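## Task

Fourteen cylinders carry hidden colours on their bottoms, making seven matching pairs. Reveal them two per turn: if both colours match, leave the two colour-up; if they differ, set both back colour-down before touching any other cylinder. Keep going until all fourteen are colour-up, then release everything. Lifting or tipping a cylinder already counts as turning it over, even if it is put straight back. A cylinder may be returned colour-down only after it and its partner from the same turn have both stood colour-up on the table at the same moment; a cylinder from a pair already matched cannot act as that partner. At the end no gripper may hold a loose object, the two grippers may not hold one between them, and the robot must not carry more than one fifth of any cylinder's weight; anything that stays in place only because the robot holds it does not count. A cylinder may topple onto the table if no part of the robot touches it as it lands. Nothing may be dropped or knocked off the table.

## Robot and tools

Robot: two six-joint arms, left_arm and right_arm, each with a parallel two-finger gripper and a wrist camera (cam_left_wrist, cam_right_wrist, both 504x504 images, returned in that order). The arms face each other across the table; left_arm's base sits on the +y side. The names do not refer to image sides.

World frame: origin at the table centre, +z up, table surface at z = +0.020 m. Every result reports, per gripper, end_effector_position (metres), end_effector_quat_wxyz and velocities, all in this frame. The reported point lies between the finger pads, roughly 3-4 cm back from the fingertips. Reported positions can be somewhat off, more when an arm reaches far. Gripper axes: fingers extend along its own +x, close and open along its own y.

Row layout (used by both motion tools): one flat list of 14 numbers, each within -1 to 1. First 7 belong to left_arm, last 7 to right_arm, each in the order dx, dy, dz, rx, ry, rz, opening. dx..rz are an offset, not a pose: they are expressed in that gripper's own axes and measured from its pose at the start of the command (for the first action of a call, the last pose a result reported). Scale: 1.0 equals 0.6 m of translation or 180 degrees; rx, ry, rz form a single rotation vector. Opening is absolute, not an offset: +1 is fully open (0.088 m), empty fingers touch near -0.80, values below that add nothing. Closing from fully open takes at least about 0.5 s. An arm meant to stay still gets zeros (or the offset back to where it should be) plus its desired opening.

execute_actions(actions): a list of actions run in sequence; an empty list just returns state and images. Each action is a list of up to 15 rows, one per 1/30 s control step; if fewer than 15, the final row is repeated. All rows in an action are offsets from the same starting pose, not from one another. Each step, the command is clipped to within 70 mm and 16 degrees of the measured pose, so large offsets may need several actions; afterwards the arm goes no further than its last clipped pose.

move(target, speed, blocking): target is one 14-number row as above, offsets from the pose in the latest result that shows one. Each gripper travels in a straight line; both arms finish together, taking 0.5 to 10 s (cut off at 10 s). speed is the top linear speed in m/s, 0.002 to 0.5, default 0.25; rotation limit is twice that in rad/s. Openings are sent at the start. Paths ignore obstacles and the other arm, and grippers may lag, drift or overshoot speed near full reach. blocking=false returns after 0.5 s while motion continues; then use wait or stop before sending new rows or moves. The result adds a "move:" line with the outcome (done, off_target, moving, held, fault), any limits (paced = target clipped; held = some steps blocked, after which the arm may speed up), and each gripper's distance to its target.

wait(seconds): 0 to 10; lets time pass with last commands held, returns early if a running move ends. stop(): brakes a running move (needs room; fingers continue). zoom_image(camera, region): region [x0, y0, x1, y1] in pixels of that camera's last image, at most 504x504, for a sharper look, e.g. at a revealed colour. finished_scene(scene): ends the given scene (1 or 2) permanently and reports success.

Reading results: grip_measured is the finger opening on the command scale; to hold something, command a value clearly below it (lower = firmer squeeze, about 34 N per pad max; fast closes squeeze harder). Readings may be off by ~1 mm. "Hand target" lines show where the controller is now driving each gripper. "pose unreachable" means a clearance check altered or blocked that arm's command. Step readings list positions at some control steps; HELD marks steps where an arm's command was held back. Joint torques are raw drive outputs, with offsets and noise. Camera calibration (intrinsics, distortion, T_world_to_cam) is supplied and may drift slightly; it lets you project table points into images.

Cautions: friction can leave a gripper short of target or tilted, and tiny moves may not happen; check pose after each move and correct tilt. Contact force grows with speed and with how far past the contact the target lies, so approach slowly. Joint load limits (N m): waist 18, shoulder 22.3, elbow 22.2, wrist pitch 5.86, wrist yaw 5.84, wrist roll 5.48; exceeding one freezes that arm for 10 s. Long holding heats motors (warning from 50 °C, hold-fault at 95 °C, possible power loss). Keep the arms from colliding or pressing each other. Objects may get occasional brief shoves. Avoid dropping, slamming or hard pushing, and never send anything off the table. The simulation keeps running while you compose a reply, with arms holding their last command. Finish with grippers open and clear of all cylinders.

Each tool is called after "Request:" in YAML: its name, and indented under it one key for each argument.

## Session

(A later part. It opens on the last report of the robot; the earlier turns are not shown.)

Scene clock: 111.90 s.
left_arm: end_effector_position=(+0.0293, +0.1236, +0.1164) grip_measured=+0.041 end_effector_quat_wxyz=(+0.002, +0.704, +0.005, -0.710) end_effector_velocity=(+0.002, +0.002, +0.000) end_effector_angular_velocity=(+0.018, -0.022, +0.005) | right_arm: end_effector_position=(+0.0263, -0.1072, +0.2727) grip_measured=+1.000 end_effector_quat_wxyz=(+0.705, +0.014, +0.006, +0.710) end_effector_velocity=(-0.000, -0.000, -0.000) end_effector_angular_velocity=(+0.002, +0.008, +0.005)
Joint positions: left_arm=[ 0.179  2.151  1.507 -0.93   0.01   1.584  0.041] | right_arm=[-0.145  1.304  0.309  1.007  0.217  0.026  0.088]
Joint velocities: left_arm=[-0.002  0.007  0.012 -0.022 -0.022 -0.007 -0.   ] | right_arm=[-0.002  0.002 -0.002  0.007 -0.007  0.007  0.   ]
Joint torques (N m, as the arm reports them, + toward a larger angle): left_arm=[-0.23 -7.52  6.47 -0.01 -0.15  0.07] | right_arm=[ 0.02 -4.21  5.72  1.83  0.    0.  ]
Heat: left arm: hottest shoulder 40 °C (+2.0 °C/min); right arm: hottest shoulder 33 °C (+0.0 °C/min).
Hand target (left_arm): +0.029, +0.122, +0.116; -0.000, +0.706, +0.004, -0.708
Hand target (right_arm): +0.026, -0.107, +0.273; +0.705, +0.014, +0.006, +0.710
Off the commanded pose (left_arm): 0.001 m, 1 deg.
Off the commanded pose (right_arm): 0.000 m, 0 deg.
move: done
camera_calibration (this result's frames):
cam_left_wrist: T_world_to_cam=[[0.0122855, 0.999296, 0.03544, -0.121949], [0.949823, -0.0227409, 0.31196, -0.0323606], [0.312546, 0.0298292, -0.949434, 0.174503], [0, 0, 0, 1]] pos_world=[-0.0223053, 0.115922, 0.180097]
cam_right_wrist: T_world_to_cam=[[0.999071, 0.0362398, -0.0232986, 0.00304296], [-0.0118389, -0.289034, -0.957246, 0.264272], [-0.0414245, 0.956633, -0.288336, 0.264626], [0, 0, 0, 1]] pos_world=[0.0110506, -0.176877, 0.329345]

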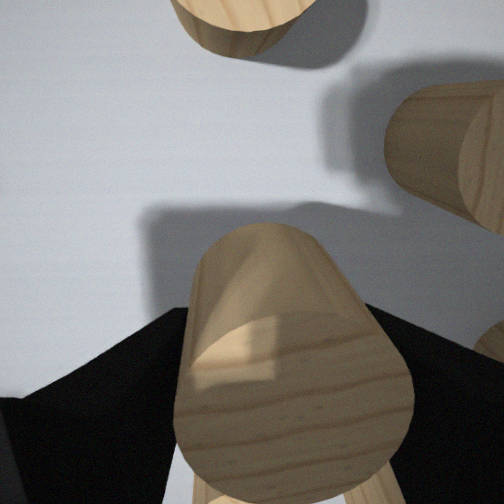

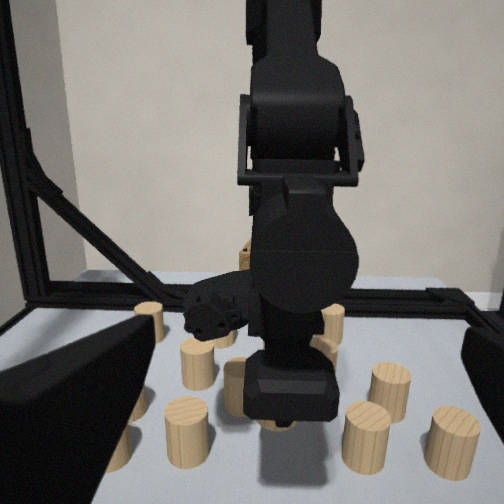

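Place, then hover over D.

Request:
move:
  target: [0.082,0,0,0,0,0,-0.4, 0,0,0,0,0,0,1]
  speed: 0.07

Request:
move:
  target: [0,0,0,0,0,0,0.4, 0,0,0,0,0,0,1]

Request:
move:
  target: [-0.15,0,0,0,0,0,0.4, 0,0,0,0,0,0,1]

Request:
move:
  target: [0,0.012,0.152,0,0,0,0.55, 0,0,0,0,0,0,1]

Scene clock: 115.37 s.
left_arm: end_effector_position=(+0.0291, +0.1223, +0.0728) grip_measured=+0.038 end_effector_quat_wxyz=(+0.005, +0.704, +0.001, -0.710) end_effector_velocity=(+0.000, +0.001, -0.001) end_effector_angular_velocity=(-0.002, -0.007, +0.005) | right_arm: end_effector_position=(+0.0263, -0.1071, +0.2728) grip_measured=+1.000 end_effector_quat_wxyz=(+0.705, +0.015, +0.006, +0.710) end_effector_velocity=(-0.000, +0.001, -0.001) end_effector_angular_velocity=(-0.007, -0.024, +0.005)
Joint positions: left_arm=[ 0.179  2.226  1.438 -0.778  0.01   1.584  0.041] | right_arm=[-0.145  1.304  0.31   1.007  0.217  0.026  0.088]
Joint velocities: left_arm=[-0.002 -0.002 -0.007  0.007 -0.007 -0.007 -0.   ] | right_arm=[-0.002  0.002  0.002 -0.007 -0.007 -0.022  0.   ]
Joint torques (N m, as the arm reports them, + toward a larger angle): left_arm=[-0.13 -7.31  4.57  0.75  0.04  0.01] | right_arm=[ 0.06 -4.2   5.76  1.84  0.   -0.01]
Heat: left arm: hottest shoulder 40 °C (+2.0 °C/min); right arm: hottest shoulder 33 °C (+0.0 °C/min).
Hand target (left_arm): +0.029, +0.124, +0.067; +0.002, +0.704, +0.004, -0.711
Hand target (right_arm): +0.026, -0.107, +0.273; +0.705, +0.014, +0.006, +0.710
Off the commanded pose (left_arm): 0.006 m, 0 deg.
Off the commanded pose (right_arm): 0.000 m, 0 deg.
move: done
camera_calibration (this result's frames):
cam_left_wrist: T_world_to_cam=[[0.0130421, 0.999549, 0.0270532, -0.118497], [0.949748, -0.0208454, 0.31232, -0.0189434], [0.312743, 0.0216204, -0.949592, 0.134235], [0, 0, 0, 1]] pos_world=[-0.0224442, 0.115146, 0.13659]
cam_right_wrist: T_world_to_cam=[[0.99907, 0.0362485, -0.0233697, 0.00307897], [-0.01192, -0.288678, -0.957352, 0.264505], [-0.0414489, 0.95674, -0.287977, 0.264523], [0, 0, 0, 1]] pos_world=[0.011041, -0.176834, 0.329473]

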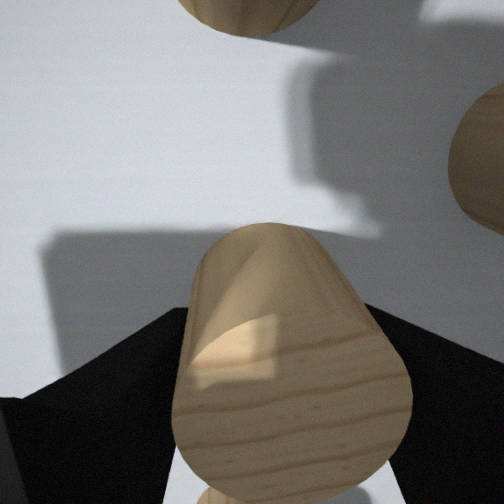

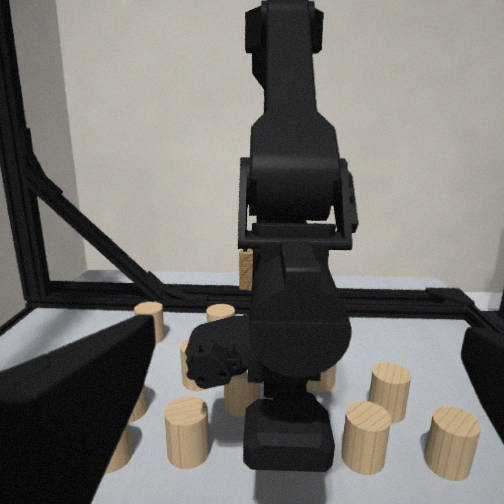

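Scene clock: 116.03 s.
left_arm: end_effector_position=(+0.0291, +0.1222, +0.0728) grip_measured=+0.398 end_effector_quat_wxyz=(+0.005, +0.704, +0.001, -0.710) end_effector_velocity=(+0.002, +0.005, +0.000) end_effector_angular_velocity=(+0.022, -0.007, +0.024) | right_arm: end_effector_position=(+0.0263, -0.1071, +0.2728) grip_measured=+1.000 end_effector_quat_wxyz=(+0.705, +0.015, +0.006, +0.710) end_effector_velocity=(-0.000, -0.001, +0.001) end_effector_angular_velocity=(+0.007, -0.006, +0.005)
Joint positions: left_arm=[ 0.179  2.226  1.438 -0.777  0.01   1.584  0.059] | right_arm=[-0.145  1.304  0.31   1.007  0.217  0.026  0.088]
Joint velocities: left_arm=[ 0.002 -0.002 -0.002 -0.022 -0.007 -0.022  0.001] | right_arm=[-0.002 -0.002 -0.002  0.007 -0.007 -0.007  0.   ]
Joint torques (N m, as the arm reports them, + toward a larger angle): left_arm=[ 0.04 -8.22  5.1   0.18  0.05  0.02] | right_arm=[ 0.05 -4.23  5.74  1.84  0.01  0.  ]
Heat: left arm: hottest shoulder 40 °C (+2.0 °C/min); right arm: hottest shoulder 33 °C (+0.0 °C/min).
Hand target (left_arm): +0.029, +0.122, +0.073; +0.005, +0.704, +0.001, -0.710
Hand target (right_arm): +0.026, -0.107, +0.273; +0.705, +0.014, +0.006, +0.710
Off the commanded pose (left_arm): 0.000 m, 0 deg.
Off the commanded pose (right_arm): 0.000 m, 0 deg.
move: done
camera_calibration (this result's frames):
cam_left_wrist: T_world_to_cam=[[0.0130419, 0.999559, 0.0266721, -0.118387], [0.949745, -0.0207263, 0.312336, -0.0189626], [0.312751, 0.0212582, -0.949597, 0.134281], [0, 0, 0, 1]] pos_world=[-0.0224429, 0.115087, 0.136593]
cam_right_wrist: T_world_to_cam=[[0.99907, 0.0362485, -0.0233697, 0.00307897], [-0.01192, -0.288678, -0.957352, 0.264505], [-0.0414489, 0.95674, -0.287977, 0.264523], [0, 0, 0, 1]] pos_world=[0.011041, -0.176834, 0.329473]

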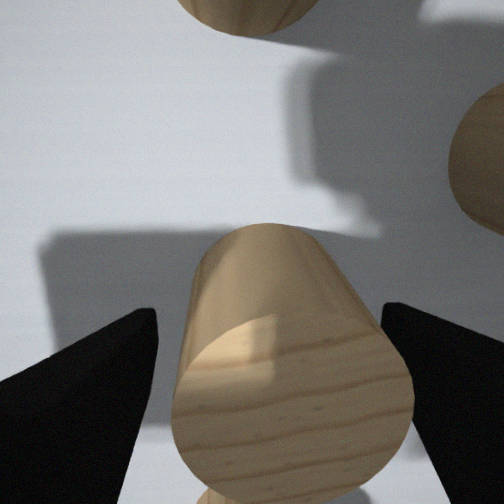

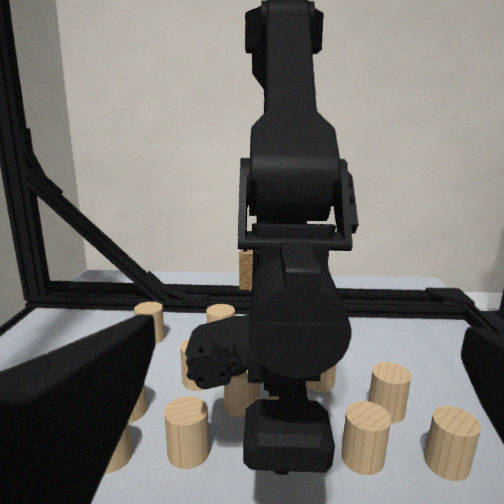

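Scene clock: 116.93 s.
left_arm: end_effector_position=(+0.0291, +0.1247, +0.1573) grip_measured=+0.400 end_effector_quat_wxyz=(+0.000, +0.704, +0.006, -0.710) end_effector_velocity=(+0.002, +0.007, +0.002) end_effector_angular_velocity=(+0.032, -0.021, +0.005) | right_arm: end_effector_position=(+0.0263, -0.1071, +0.2728) grip_measured=+1.000 end_effector_quat_wxyz=(+0.705, +0.015, +0.006, +0.710) end_effector_velocity=(-0.000, -0.000, -0.002) end_effector_angular_velocity=(-0.007, -0.009, +0.005)
Joint positions: left_arm=[ 0.179  2.099  1.596 -1.076  0.01   1.584  0.059] | right_arm=[-0.145  1.304  0.31   1.007  0.217  0.026  0.088]
Joint velocities: left_arm=[-0.002 -0.002  0.002 -0.037 -0.022 -0.007 -0.   ] | right_arm=[-0.002 -0.002 -0.002 -0.007 -0.007 -0.007  0.   ]
Joint torques (N m, as the arm reports them, + toward a larger angle): left_arm=[ 0.04 -8.98  6.75 -0.02  0.04  0.02] | right_arm=[ 0.06 -4.2   5.73  1.82  0.01 -0.01]
Heat: left arm: hottest shoulder 40 °C (+2.0 °C/min); right arm: hottest shoulder 33 °C (+0.0 °C/min).
Hand target (left_arm): +0.029, +0.122, +0.163; +0.005, +0.704, +0.001, -0.710
Hand target (right_arm): +0.026, -0.107, +0.273; +0.705, +0.014, +0.006, +0.710
Off the commanded pose (left_arm): 0.006 m, 1 deg.
Off the commanded pose (right_arm): 0.000 m, 0 deg.
move: done
camera_calibration (this result's frames):
cam_left_wrist: T_world_to_cam=[[0.0130521, 0.999099, 0.0403889, -0.125211], [0.94984, -0.0250105, 0.311734, -0.044619], [0.312463, 0.0342942, -0.949311, 0.212803], [0, 0, 0, 1]] pos_world=[-0.0224781, 0.116684, 0.220983]
cam_right_wrist: T_world_to_cam=[[0.99907, 0.0362485, -0.0233697, 0.00307897], [-0.01192, -0.288678, -0.957352, 0.264505], [-0.0414489, 0.95674, -0.287977, 0.264523], [0, 0, 0, 1]] pos_world=[0.011041, -0.176834, 0.329473]

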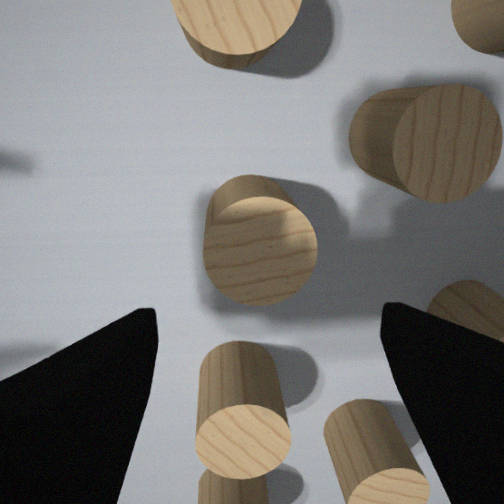

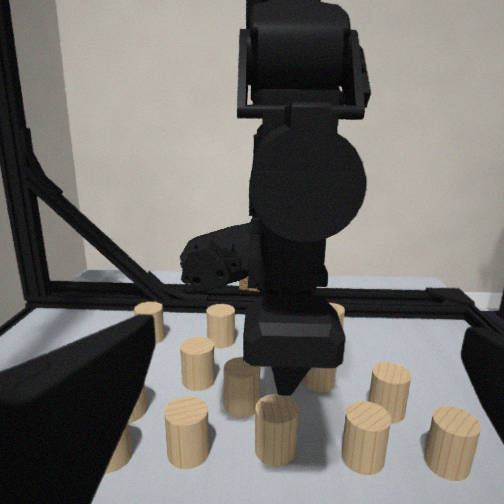

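Scene clock: 117.77 s.
left_arm: end_effector_position=(-0.0610, +0.1186, +0.1586) grip_measured=+0.550 end_effector_quat_wxyz=(-0.001, +0.704, +0.004, -0.710) end_effector_velocity=(+0.004, -0.002, +0.002) end_effector_angular_velocity=(-0.007, -0.021, +0.010) | right_arm: end_effector_position=(+0.0263, -0.1071, +0.2730) grip_measured=+1.000 end_effector_quat_wxyz=(+0.705, +0.015, +0.006, +0.710) end_effector_velocity=(+0.001, +0.001, +0.000) end_effector_angular_velocity=(-0.002, -0.008, -0.000)
Joint positions: left_arm=[-0.043  2.151  1.683 -1.107  0.01   1.366  0.066] | right_arm=[-0.145  1.304  0.31   1.007  0.217  0.026  0.088]
Joint velocities: left_arm=[ 0.002  0.002  0.012 -0.007 -0.022 -0.007 -0.   ] | right_arm=[-0.007 -0.002  0.002 -0.007 -0.007 -0.007  0.   ]
Joint torques (N m, as the arm reports them, + toward a larger angle): left_arm=[ 0.   -7.68  6.91 -0.04  0.17 -0.08] | right_arm=[ 0.02 -4.21  5.72  1.83  0.02 -0.01]
Heat: left arm: hottest shoulder 40 °C (+2.0 °C/min); right arm: hottest shoulder 33 °C (+0.0 °C/min).
Hand target (left_arm): -0.062, +0.117, +0.158; -0.000, +0.703, +0.007, -0.711
Hand target (right_arm): +0.026, -0.107, +0.273; +0.705, +0.015, +0.006, +0.710
Off the commanded pose (left_arm): 0.002 m, 0 deg.
Off the commanded pose (right_arm): 0.000 m, 0 deg.
move: done
camera_calibration (this result's frames):
cam_left_wrist: T_world_to_cam=[[0.0168378, 0.999097, 0.0390114, -0.117594], [0.949438, -0.0282102, 0.312685, 0.0405422], [0.313503, 0.031774, -0.949056, 0.242732], [0, 0, 0, 1]] pos_world=[-0.11261, 0.110919, 0.222277]
cam_right_wrist: T_world_to_cam=[[0.999068, 0.0362572, -0.0234408, 0.00309627], [-0.012001, -0.288322, -0.957458, 0.264685], [-0.0414732, 0.956847, -0.287618, 0.264503], [0, 0, 0, 1]] pos_world=[0.0110529, -0.176887, 0.329574]

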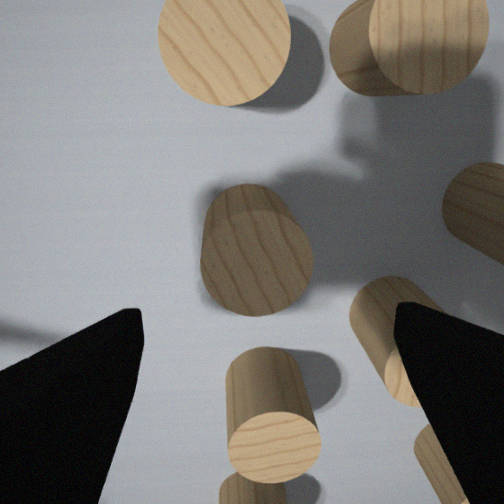

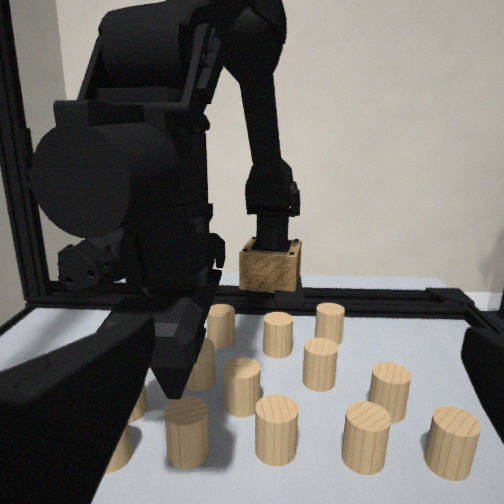

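Request:
move:
  target: [0.146,0.002,-0.009,0,0,0,0.55, 0,0,0,0,0,0,1]
  speed: 0.1

Request:
move:
  target: [0,0,0,0,0,0,-0.4, 0,0,0,0,0,0,1]

Request:
move:
  target: [-0.15,0,0,0,0,0,-0.4, 0,0,0,0,0,0,1]

Request:
move:
  target: [-0.18,0.128,-0.14,0,0,0.503,-0.4, 0,0,0,0,0,0,1]
  speed: 0.4

Scene clock: 121.77 s.
left_arm: end_effector_position=(-0.0570, +0.1169, +0.0752) grip_measured=+0.550 end_effector_quat_wxyz=(+0.003, +0.703, +0.002, -0.711) end_effector_velocity=(-0.000, -0.000, +0.001) end_effector_angular_velocity=(-0.006, +0.009, +0.024) | right_arm: end_effector_position=(+0.0263, -0.1071, +0.2730) grip_measured=+1.000 end_effector_quat_wxyz=(+0.705, +0.015, +0.006, +0.710) end_effector_velocity=(-0.002, -0.000, -0.002) end_effector_angular_velocity=(-0.007, -0.009, +0.019)
Joint positions: left_arm=[-0.033  2.265  1.518 -0.82   0.01   1.375  0.066] | right_arm=[-0.145  1.304  0.31   1.007  0.217  0.026  0.088]
Joint velocities: left_arm=[ 0.002 -0.007 -0.007  0.007  0.007 -0.022 -0.   ] | right_arm=[-0.002 -0.002 -0.002 -0.007 -0.022 -0.007  0.   ]
Joint torques (N m, as the arm reports them, + toward a larger angle): left_arm=[ 0.11 -7.9   4.93  0.4   0.06  0.11] | right_arm=[ 0.06 -4.23  5.69  1.83  0.   -0.01]
Heat: left arm: hottest shoulder 40 °C (+2.0 °C/min); right arm: hottest shoulder 33 °C (+0.0 °C/min).
Hand target (left_arm): -0.056, +0.118, +0.071; -0.001, +0.704, +0.004, -0.710
Hand target (right_arm): +0.026, -0.107, +0.273; +0.705, +0.015, +0.006, +0.710
Off the commanded pose (left_arm): 0.004 m, 0 deg.
Off the commanded pose (right_arm): 0.000 m, 0 deg.
move: done
camera_calibration (this result's frames):
cam_left_wrist: T_world_to_cam=[[0.0157513, 0.999405, 0.0306697, -0.112164], [0.949983, -0.0245267, 0.311338, 0.0625095], [0.311905, 0.0242317, -0.949804, 0.163243], [0, 0, 0, 1]] pos_world=[-0.108532, 0.109675, 0.139027]
cam_right_wrist: T_world_to_cam=[[0.999068, 0.0362572, -0.0234408, 0.00309627], [-0.012001, -0.288322, -0.957458, 0.264685], [-0.0414732, 0.956847, -0.287618, 0.264503], [0, 0, 0, 1]] pos_world=[0.0110529, -0.176887, 0.329574]

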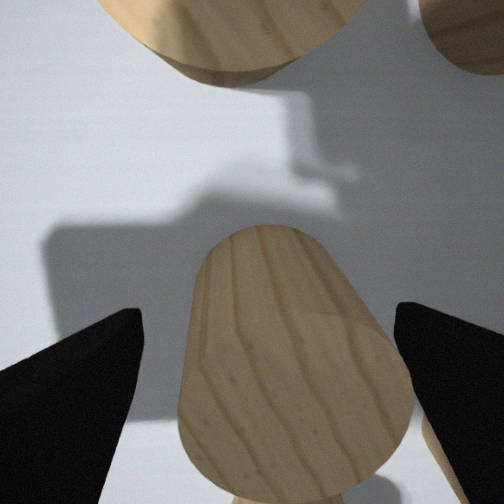

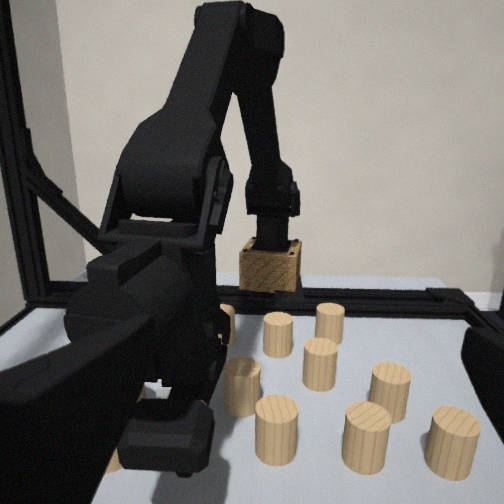

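Scene clock: 122.27 s.
left_arm: end_effector_position=(-0.0570, +0.1170, +0.0752) grip_measured=+0.038 end_effector_quat_wxyz=(+0.003, +0.703, +0.002, -0.711) end_effector_velocity=(+0.003, +0.002, +0.000) end_effector_angular_velocity=(+0.003, -0.023, +0.020) | right_arm: end_effector_position=(+0.0263, -0.1071, +0.2730) grip_measured=+1.000 end_effector_quat_wxyz=(+0.705, +0.015, +0.006, +0.710) end_effector_velocity=(-0.000, -0.000, -0.002) end_effector_angular_velocity=(-0.007, +0.020, +0.005)
Joint positions: left_arm=[-0.033  2.265  1.518 -0.821  0.01   1.375  0.041] | right_arm=[-0.145  1.304  0.31   1.007  0.217  0.026  0.088]
Joint velocities: left_arm=[-0.002 -0.002 -0.002 -0.007 -0.022 -0.022 -0.   ] | right_arm=[-0.002 -0.002 -0.002 -0.007 -0.007  0.022  0.   ]
Joint torques (N m, as the arm reports them, + toward a larger angle): left_arm=[-0.05 -8.55  5.21  0.26  0.06 -0.01] | right_arm=[ 0.04 -4.18  5.71  1.83  0.    0.  ]
Heat: left arm: hottest shoulder 40 °C (+2.0 °C/min); right arm: hottest shoulder 33 °C (+0.0 °C/min).
Hand target (left_arm): -0.057, +0.117, +0.075; +0.003, +0.703, +0.002, -0.711
Hand target (right_arm): +0.026, -0.107, +0.273; +0.705, +0.015, +0.006, +0.710
Off the commanded pose (left_arm): 0.000 m, 0 deg.
Off the commanded pose (right_arm): 0.000 m, 0 deg.
move: done
camera_calibration (this result's frames):
cam_left_wrist: T_world_to_cam=[[0.0157491, 0.999394, 0.0310452, -0.112273], [0.94996, -0.0246433, 0.311397, 0.0625046], [0.311973, 0.0245875, -0.949773, 0.163196], [0, 0, 0, 1]] pos_world=[-0.108521, 0.109733, 0.13902]
cam_right_wrist: T_world_to_cam=[[0.999068, 0.0362572, -0.0234408, 0.00309627], [-0.012001, -0.288322, -0.957458, 0.264685], [-0.0414732, 0.956847, -0.287618, 0.264503], [0, 0, 0, 1]] pos_world=[0.0110529, -0.176887, 0.329574]

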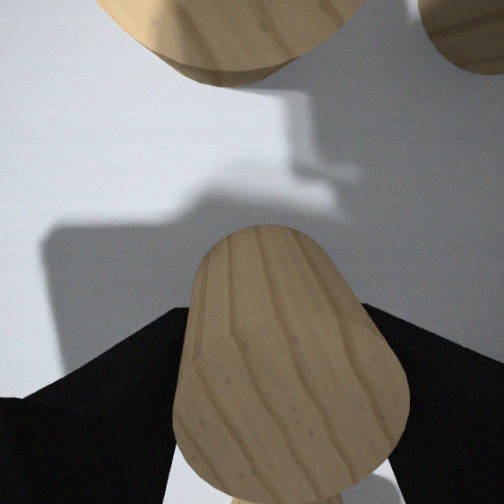

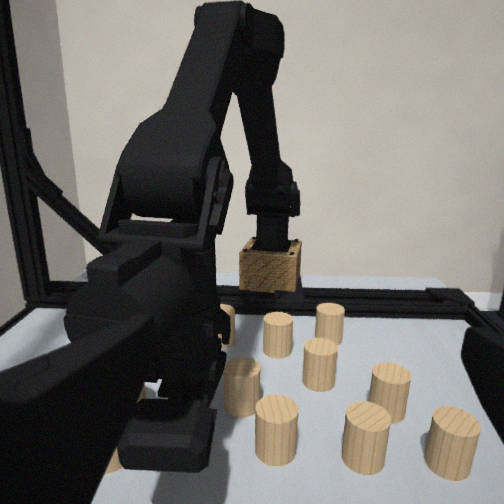

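Scene clock: 123.17 s.
left_arm: end_effector_position=(-0.0566, +0.1192, +0.1594) grip_measured=+0.037 end_effector_quat_wxyz=(-0.002, +0.704, +0.007, -0.710) end_effector_velocity=(+0.001, +0.005, +0.002) end_effector_angular_velocity=(+0.025, -0.012, +0.005) | right_arm: end_effector_position=(+0.0263, -0.1071, +0.2730) grip_measured=+1.000 end_effector_quat_wxyz=(+0.705, +0.015, +0.006, +0.710) end_effector_velocity=(-0.000, -0.000, -0.005) end_effector_angular_velocity=(-0.021, -0.012, +0.005)
Joint positions: left_arm=[-0.033  2.15   1.684 -1.116  0.01   1.375  0.041] | right_arm=[-0.145  1.304  0.31   1.007  0.217  0.026  0.088]
Joint velocities: left_arm=[-0.002  0.002  0.012 -0.037 -0.007 -0.007 -0.   ] | right_arm=[-0.002 -0.002 -0.002 -0.022 -0.007 -0.007  0.   ]
Joint torques (N m, as the arm reports them, + toward a larger angle): left_arm=[-0.08 -9.21  6.92 -0.07  0.03  0.04] | right_arm=[ 0.07 -4.17  5.73  1.82  0.01  0.  ]
Heat: left arm: hottest shoulder 41 °C (+3.0 °C/min); right arm: hottest shoulder 33 °C (+0.0 °C/min).
Hand target (left_arm): -0.057, +0.117, +0.165; +0.003, +0.703, +0.002, -0.711
Hand target (right_arm): +0.026, -0.107, +0.273; +0.705, +0.015, +0.006, +0.710
Off the commanded pose (left_arm): 0.006 m, 1 deg.
Off the commanded pose (right_arm): 0.000 m, 0 deg.
move: done
camera_calibration (this result's frames):
cam_left_wrist: T_world_to_cam=[[0.015648, 0.998867, 0.0449367, -0.119278], [0.949129, -0.0289748, 0.313552, 0.036079], [0.314499, 0.0377443, -0.948507, 0.24129], [0, 0, 0, 1]] pos_world=[-0.108262, 0.111081, 0.222912]
cam_right_wrist: T_world_to_cam=[[0.999068, 0.0362572, -0.0234408, 0.00309627], [-0.012001, -0.288322, -0.957458, 0.264685], [-0.0414732, 0.956847, -0.287618, 0.264503], [0, 0, 0, 1]] pos_world=[0.0110529, -0.176887, 0.329574]

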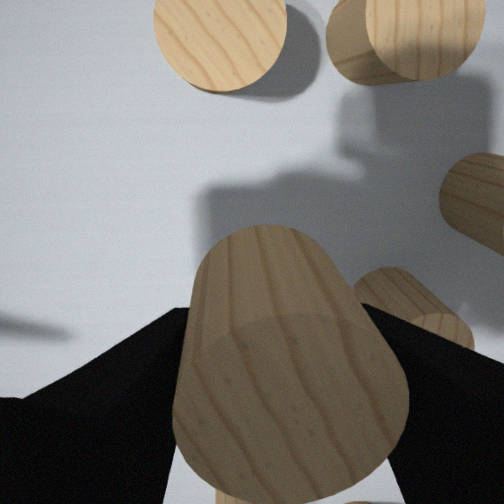

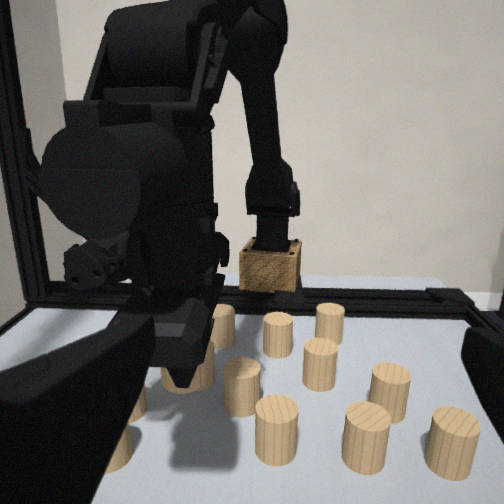

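Scene clock: 125.73 s.
left_arm: end_effector_position=(+0.0275, +0.0418, +0.2702) grip_measured=+0.036 end_effector_quat_wxyz=(+0.502, +0.499, -0.499, -0.500) end_effector_velocity=(-0.002, +0.000, -0.003) end_effector_angular_velocity=(+0.002, -0.007, -0.010) | right_arm: end_effector_position=(+0.0263, -0.1071, +0.2730) grip_measured=+1.000 end_effector_quat_wxyz=(+0.705, +0.015, +0.006, +0.710) end_effector_velocity=(+0.002, -0.000, -0.002) end_effector_angular_velocity=(-0.007, -0.024, -0.010)
Joint positions: left_arm=[0.173 1.876 0.753 1.125 0.014 1.567 0.041] | right_arm=[-0.145  1.304  0.31   1.007  0.217  0.026  0.088]
Joint velocities: left_arm=[-0.002  0.007 -0.002  0.007  0.007  0.007 -0.   ] | right_arm=[-0.002 -0.002 -0.002 -0.007  0.007 -0.022  0.   ]
Joint torques (N m, as the arm reports them, + toward a larger angle): left_arm=[ 0.25 -6.09  5.17  2.14  0.17  0.04] | right_arm=[ 0.09 -4.2   5.73  1.82  0.   -0.01]
Heat: left arm: hottest shoulder 41 °C (+3.0 °C/min); right arm: hottest shoulder 33 °C (+0.0 °C/min).
Hand target (left_arm): +0.028, +0.042, +0.267; +0.499, +0.500, -0.499, -0.501
Hand target (right_arm): +0.026, -0.107, +0.273; +0.705, +0.015, +0.006, +0.710
Off the commanded pose (left_arm): 0.005 m, 0 deg.
Off the commanded pose (right_arm): 0.000 m, 0 deg.
move: done
camera_calibration (this result's frames):
cam_left_wrist: T_world_to_cam=[[0.0179793, 0.0311169, -0.999354, 0.274318], [0.945907, 0.323305, 0.0270844, -0.0179201], [0.323939, -0.945783, -0.023621, 0.113874], [0, 0, 0, 1]] pos_world=[-0.0248695, 0.104958, 0.277316]
cam_right_wrist: T_world_to_cam=[[0.999068, 0.0362572, -0.0234408, 0.00309627], [-0.012001, -0.288322, -0.957458, 0.264685], [-0.0414732, 0.956847, -0.287618, 0.264503], [0, 0, 0, 1]] pos_world=[0.0110529, -0.176887, 0.329574]

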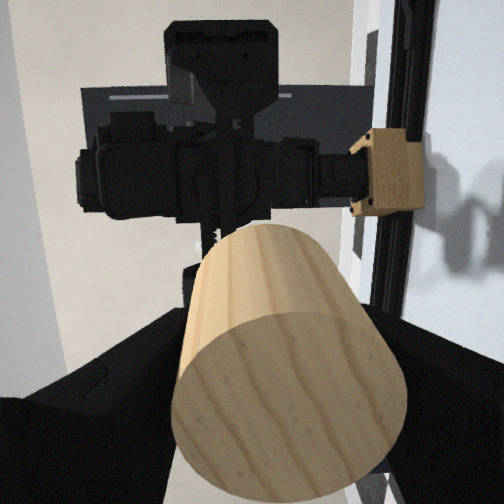

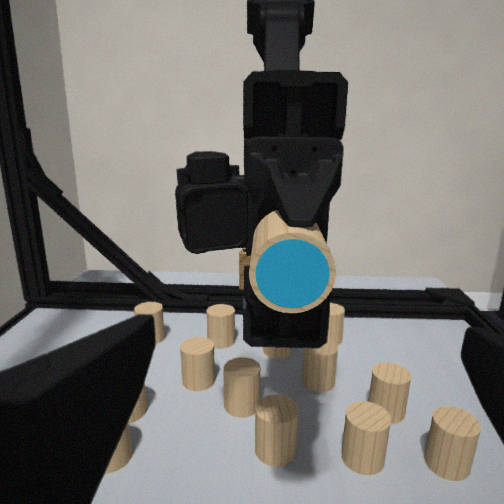

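Request:
move:
  target: [0,0,0,0,0,0,-0.4, 0.178,0,-0.013,0,0.003,0,1]
  speed: 0.15

Request:
move:
  target: [0,0,0,0,0,0,-0.4, 0,0,0,0,0,0,-0.4]

Request:
move:
  target: [0,0,0,0,0,0,1, 0,0,0,0,0,0,-0.4]

Request:
move:
  target: [0,0,0,0,0,0,1, -0.135,0,0,0,0,0,-0.4]

Request:
move:
  target: [-0.247,-0.187,0.06,0,0,-0.5,0.55, -0.313,0.01,-0.253,0,0.503,0,-0.4]
  speed: 0.4

Scene clock: 130.67 s.
left_arm: end_effector_position=(+0.0276, +0.0418, +0.2697) grip_measured=+0.034 end_effector_quat_wxyz=(+0.501, +0.500, -0.499, -0.500) end_effector_velocity=(-0.000, -0.000, +0.000) end_effector_angular_velocity=(+0.002, +0.022, +0.015) | right_arm: end_effector_position=(+0.0249, -0.0038, +0.2683) grip_measured=+1.000 end_effector_quat_wxyz=(+0.705, +0.012, +0.007, +0.710) end_effector_velocity=(+0.002, +0.003, +0.003) end_effector_angular_velocity=(+0.012, -0.006, -0.000)
Joint positions: left_arm=[0.174 1.877 0.752 1.125 0.014 1.568 0.041] | right_arm=[-0.216  1.73   0.682  1.056  0.146  0.026  0.088]
Joint velocities: left_arm=[-0.007 -0.002  0.002 -0.007 -0.022 -0.022 -0.   ] | right_arm=[-0.007  0.007  0.012  0.007 -0.007 -0.007  0.   ]
Joint torques (N m, as the arm reports them, + toward a larger angle): left_arm=[ 0.04 -6.76  5.51  1.69 -0.01 -0.07] | right_arm=[-0.16 -5.92  6.74  1.62 -0.08  0.05]
Heat: left arm: hottest shoulder 41 °C (+3.0 °C/min); right arm: hottest shoulder 33 °C (-1.0 °C/min).
Hand target (left_arm): +0.028, +0.042, +0.270; +0.502, +0.499, -0.499, -0.500
Hand target (right_arm): +0.025, -0.000, +0.266; +0.704, +0.011, +0.009, +0.710
Off the commanded pose (left_arm): 0.001 m, 0 deg.
Off the commanded pose (right_arm): 0.004 m, 0 deg.
move: done
camera_calibration (this result's frames):
cam_left_wrist: T_world_to_cam=[[0.0183482, 0.0318802, -0.999323, 0.273764], [0.945897, 0.323284, 0.0276806, -0.0181878], [0.323948, -0.945765, -0.0242237, 0.113994], [0, 0, 0, 1]] pos_world=[-0.0247474, 0.104964, 0.276844]
cam_right_wrist: T_world_to_cam=[[0.999105, 0.0361462, -0.0219542, 0.00026258], [-0.0104145, -0.292846, -0.956103, 0.289561], [-0.0409886, 0.955476, -0.292208, 0.165432], [0, 0, 0, 1]] pos_world=[0.00953411, -0.073279, 0.325196]

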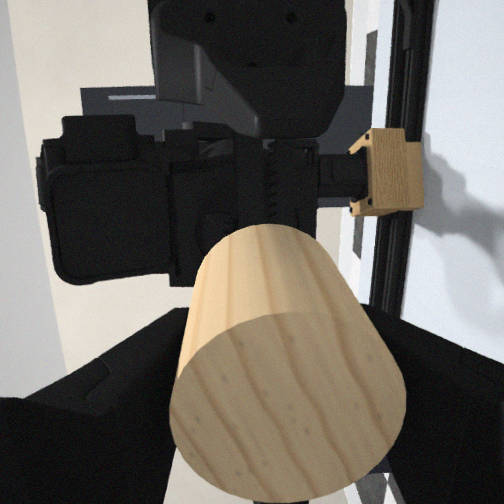

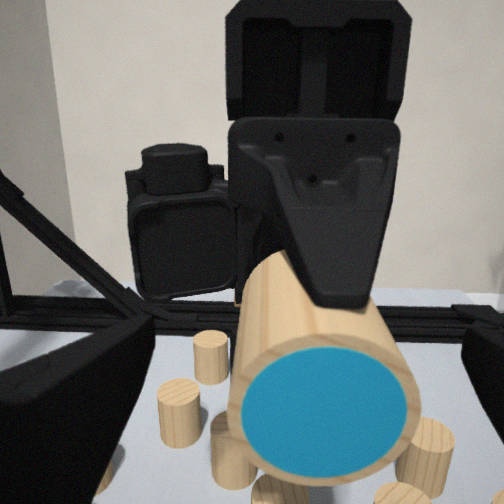

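Scene clock: 131.17 s.
left_arm: end_effector_position=(+0.0276, +0.0418, +0.2697) grip_measured=+0.033 end_effector_quat_wxyz=(+0.501, +0.500, -0.499, -0.500) end_effector_velocity=(+0.002, +0.001, +0.004) end_effector_angular_velocity=(-0.012, -0.008, +0.020) | right_arm: end_effector_position=(+0.0249, -0.0038, +0.2683) grip_measured=+0.025 end_effector_quat_wxyz=(+0.705, +0.013, +0.007, +0.710) end_effector_velocity=(+0.000, -0.001, -0.001) end_effector_angular_velocity=(-0.007, +0.006, +0.005)
Joint positions: left_arm=[0.174 1.877 0.752 1.125 0.014 1.568 0.041] | right_arm=[-0.216  1.73   0.682  1.056  0.146  0.026  0.04 ]
Joint velocities: left_arm=[-0.002 -0.007 -0.002  0.007 -0.022  0.007 -0.   ] | right_arm=[-0.002 -0.002 -0.002 -0.007 -0.007  0.007 -0.   ]
Joint torques (N m, as the arm reports them, + toward a larger angle): left_arm=[-0.09 -6.53  5.63  1.75 -0.02 -0.03] | right_arm=[ 0.06 -7.37  5.49  1.85  0.01 -0.02]
Heat: left arm: hottest shoulder 41 °C (+4.0 °C/min); right arm: hottest shoulder 33 °C (-1.0 °C/min).
Hand target (left_arm): +0.028, +0.042, +0.270; +0.502, +0.500, -0.499, -0.500
Hand target (right_arm): +0.025, -0.004, +0.268; +0.705, +0.013, +0.007, +0.710
Off the commanded pose (left_arm): 0.000 m, 0 deg.
Off the commanded pose (right_arm): 0.000 m, 0 deg.
move: done
camera_calibration (this result's frames):
cam_left_wrist: T_world_to_cam=[[0.0183482, 0.0318802, -0.999323, 0.273764], [0.945897, 0.323284, 0.0276806, -0.0181878], [0.323948, -0.945765, -0.0242237, 0.113994], [0, 0, 0, 1]] pos_world=[-0.0247474, 0.104964, 0.276844]
cam_right_wrist: T_world_to_cam=[[0.999097, 0.0361491, -0.0223354, 0.000365076], [-0.0107783, -0.292849, -0.956098, 0.289569], [-0.041103, 0.955475, -0.292195, 0.165431], [0, 0, 0, 1]] pos_world=[0.00955604, -0.0732789, 0.325202]

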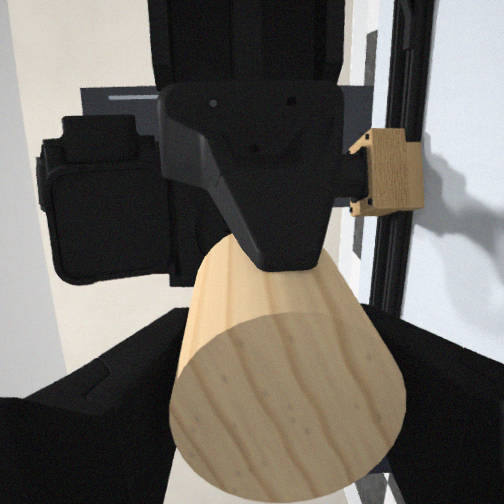

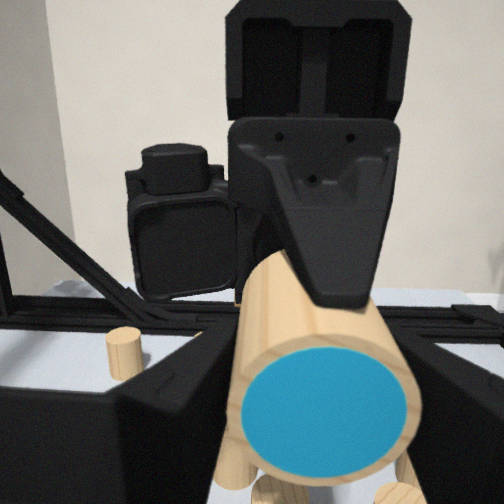

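Scene clock: 131.87 s.
left_arm: end_effector_position=(+0.0276, +0.0418, +0.2697) grip_measured=+1.000 end_effector_quat_wxyz=(+0.501, +0.500, -0.499, -0.500) end_effector_velocity=(+0.002, +0.001, -0.001) end_effector_angular_velocity=(+0.007, +0.007, +0.020) | right_arm: end_effector_position=(+0.0249, -0.0038, +0.2683) grip_measured=+0.025 end_effector_quat_wxyz=(+0.705, +0.013, +0.007, +0.710) end_effector_velocity=(-0.002, -0.000, -0.001) end_effector_angular_velocity=(-0.012, -0.024, +0.019)
Joint positions: left_arm=[0.174 1.877 0.752 1.125 0.014 1.568 0.088] | right_arm=[-0.216  1.73   0.682  1.056  0.146  0.026  0.04 ]
Joint velocities: left_arm=[-0.002 -0.002 -0.002 -0.007 -0.022 -0.007  0.   ] | right_arm=[-0.002 -0.007  0.002 -0.022 -0.022 -0.022  0.   ]
Joint torques (N m, as the arm reports them, + toward a larger angle): left_arm=[ 0.02 -6.58  5.54  1.76  0.02 -0.04] | right_arm=[ 0.06 -7.4   5.51  1.85  0.    0.  ]
Heat: left arm: hottest shoulder 41 °C (+4.1 °C/min); right arm: hottest shoulder 33 °C (-1.0 °C/min).
Hand target (left_arm): +0.028, +0.042, +0.270; +0.501, +0.500, -0.499, -0.500
Hand target (right_arm): +0.025, -0.004, +0.268; +0.705, +0.013, +0.007, +0.710
Off the commanded pose (left_arm): 0.000 m, 0 deg.
Off the commanded pose (right_arm): 0.000 m, 0 deg.
move: done
camera_calibration (this result's frames):
cam_left_wrist: T_world_to_cam=[[0.0183482, 0.0318802, -0.999323, 0.273764], [0.945897, 0.323284, 0.0276806, -0.0181878], [0.323948, -0.945765, -0.0242237, 0.113994], [0, 0, 0, 1]] pos_world=[-0.0247474, 0.104964, 0.276844]
cam_right_wrist: T_world_to_cam=[[0.999097, 0.0361491, -0.0223354, 0.000365076], [-0.0107783, -0.292849, -0.956098, 0.289569], [-0.041103, 0.955475, -0.292195, 0.165431], [0, 0, 0, 1]] pos_world=[0.00955604, -0.0732789, 0.325202]

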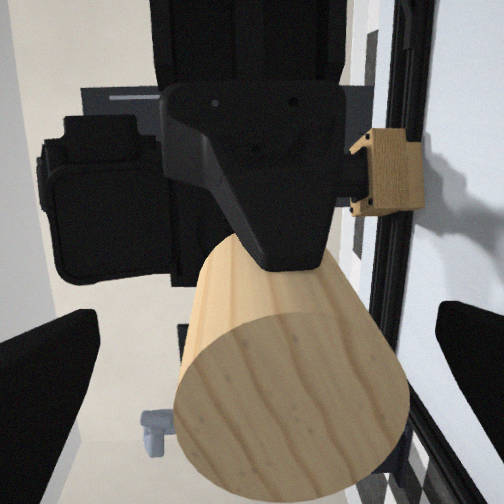

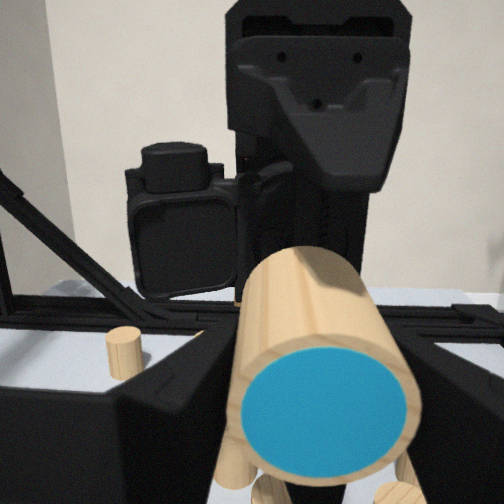

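Scene clock: 132.80 s.
left_arm: end_effector_position=(+0.0276, +0.0418, +0.2695) grip_measured=+1.000 end_effector_quat_wxyz=(+0.501, +0.500, -0.499, -0.500) end_effector_velocity=(+0.002, +0.002, -0.001) end_effector_angular_velocity=(+0.007, -0.007, +0.020) | right_arm: end_effector_position=(+0.0256, -0.0815, +0.2690) grip_measured=+0.025 end_effector_quat_wxyz=(+0.704, +0.014, +0.006, +0.710) end_effector_velocity=(-0.001, -0.003, +0.005) end_effector_angular_velocity=(+0.017, -0.004, +0.010)
Joint positions: left_arm=[0.174 1.878 0.752 1.125 0.014 1.568 0.088] | right_arm=[-0.167  1.443  0.388  1.066  0.194  0.026  0.04 ]
Joint velocities: left_arm=[-0.002 -0.007 -0.007 -0.007 -0.022  0.007  0.   ] | right_arm=[ 0.002 -0.017 -0.007  0.007 -0.007 -0.007  0.   ]
Joint torques (N m, as the arm reports them, + toward a larger angle): left_arm=[ 0.09 -6.62  5.52  1.76 -0.02 -0.01] | right_arm=[ 0.33 -6.1   4.03  1.68  0.1  -0.01]
Heat: left arm: hottest shoulder 40 °C (+3.0 °C/min); right arm: hottest shoulder 33 °C (-1.0 °C/min).
Hand target (left_arm): +0.028, +0.042, +0.270; +0.501, +0.500, -0.499, -0.500
Hand target (right_arm): +0.026, -0.085, +0.268; +0.705, +0.013, +0.007, +0.709
Off the commanded pose (left_arm): 0.000 m, 0 deg.
Off the commanded pose (right_arm): 0.004 m, 0 deg.
move: done
camera_calibration (this result's frames):
cam_left_wrist: T_world_to_cam=[[0.0183418, 0.0322613, -0.999311, 0.273571], [0.945897, 0.323273, 0.0277978, -0.0182075], [0.323948, -0.945755, -0.0245865, 0.114067], [0, 0, 0, 1]] pos_world=[-0.024747, 0.10494, 0.276693]
cam_right_wrist: T_world_to_cam=[[0.99906, 0.0365989, -0.0232212, 0.00277506], [-0.0116164, -0.290059, -0.956938, 0.267958], [-0.0417585, 0.956309, -0.289361, 0.239246], [0, 0, 0, 1]] pos_world=[0.0103308, -0.151171, 0.325712]

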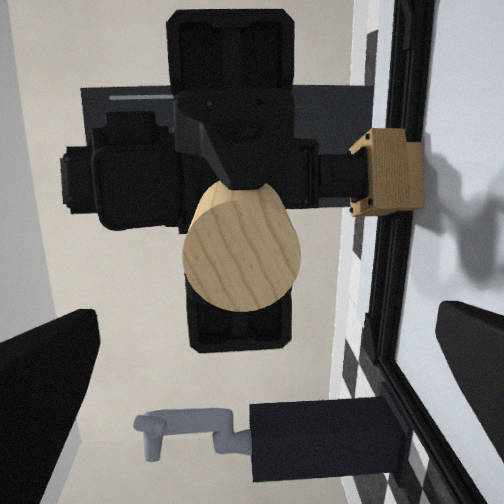

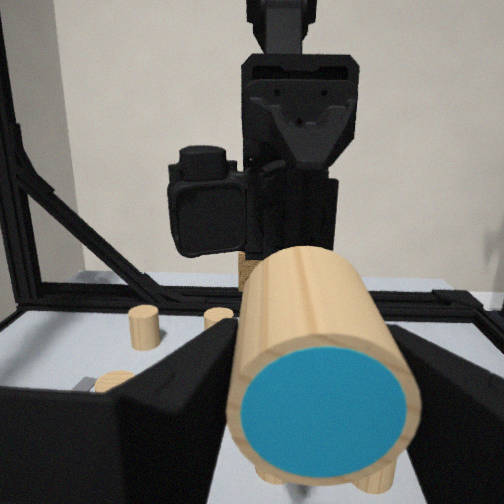

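Scene clock: 135.27 s.
left_arm: end_effector_position=(-0.0079, +0.1907, +0.1574) grip_measured=+0.550 end_effector_quat_wxyz=(+0.005, +0.706, +0.002, -0.708) end_effector_velocity=(+0.003, +0.003, +0.002) end_effector_angular_velocity=(+0.025, -0.024, +0.005) | right_arm: end_effector_position=(+0.0186, -0.2699, +0.1141) grip_measured=+0.024 end_effector_quat_wxyz=(+0.495, -0.497, +0.502, +0.507) end_effector_velocity=(+0.000, -0.003, -0.003) end_effector_angular_velocity=(-0.023, +0.001, +0.005)
Joint positions: left_arm=[ 0.068  1.855  1.245 -0.957  0.003  1.473  0.066] | right_arm=[-0.098  1.364  0.653 -0.853 -0.015  0.264  0.04 ]
Joint velocities: left_arm=[-0.002  0.007  0.017 -0.037 -0.022 -0.007 -0.   ] | right_arm=[-0.002  0.012 -0.002 -0.007 -0.007 -0.007 -0.   ]
Joint torques (N m, as the arm reports them, + toward a larger angle): left_arm=[-0.19 -5.8   6.75 -0.01  0.25 -0.11] | right_arm=[-0.17 -3.09  6.55 -0.03 -0.1   0.08]
Heat: left arm: hottest shoulder 40 °C (+3.0 °C/min); right arm: hottest elbow 34 °C (+0.0 °C/min).
Hand target (left_arm): -0.010, +0.189, +0.157; +0.004, +0.704, +0.003, -0.710
Hand target (right_arm): +0.018, -0.267, +0.115; +0.495, -0.495, +0.504, +0.506
Off the commanded pose (left_arm): 0.001 m, 0 deg.
Off the commanded pose (right_arm): 0.003 m, 1 deg.
move: done
camera_calibration (this result's frames):
cam_left_wrist: T_world_to_cam=[[0.0128373, 0.999526, 0.0279772, -0.188801], [0.947743, -0.0210827, 0.318339, -0.00964076], [0.318778, 0.0224285, -0.947564, 0.224193], [0, 0, 0, 1]] pos_world=[-0.059907, 0.18348, 0.220788]
cam_right_wrist: T_world_to_cam=[[0.998892, 0.0117743, -0.0455741, 0.00885523], [0.0247985, -0.954583, 0.296911, -0.258036], [-0.0400084, -0.297712, -0.953817, 0.111615], [0, 0, 0, 1]] pos_world=[0.002019, -0.213192, 0.183477]

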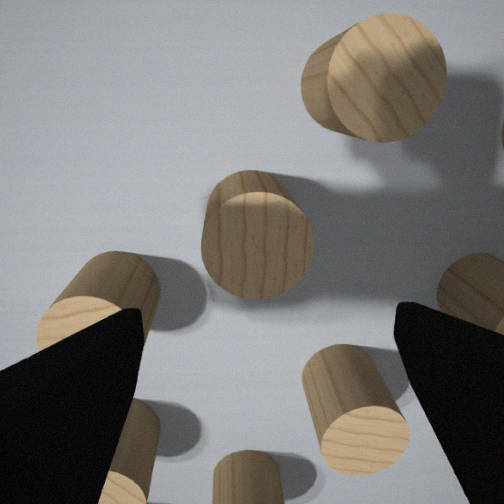

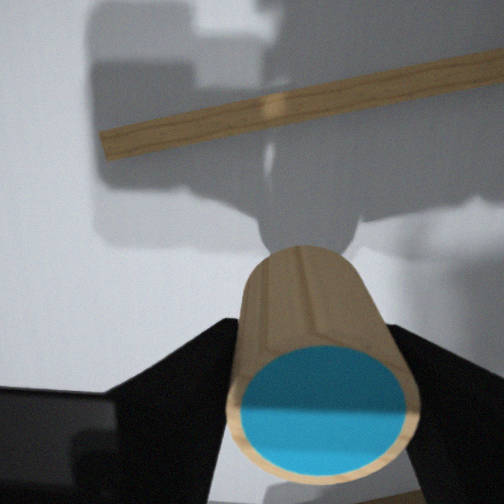

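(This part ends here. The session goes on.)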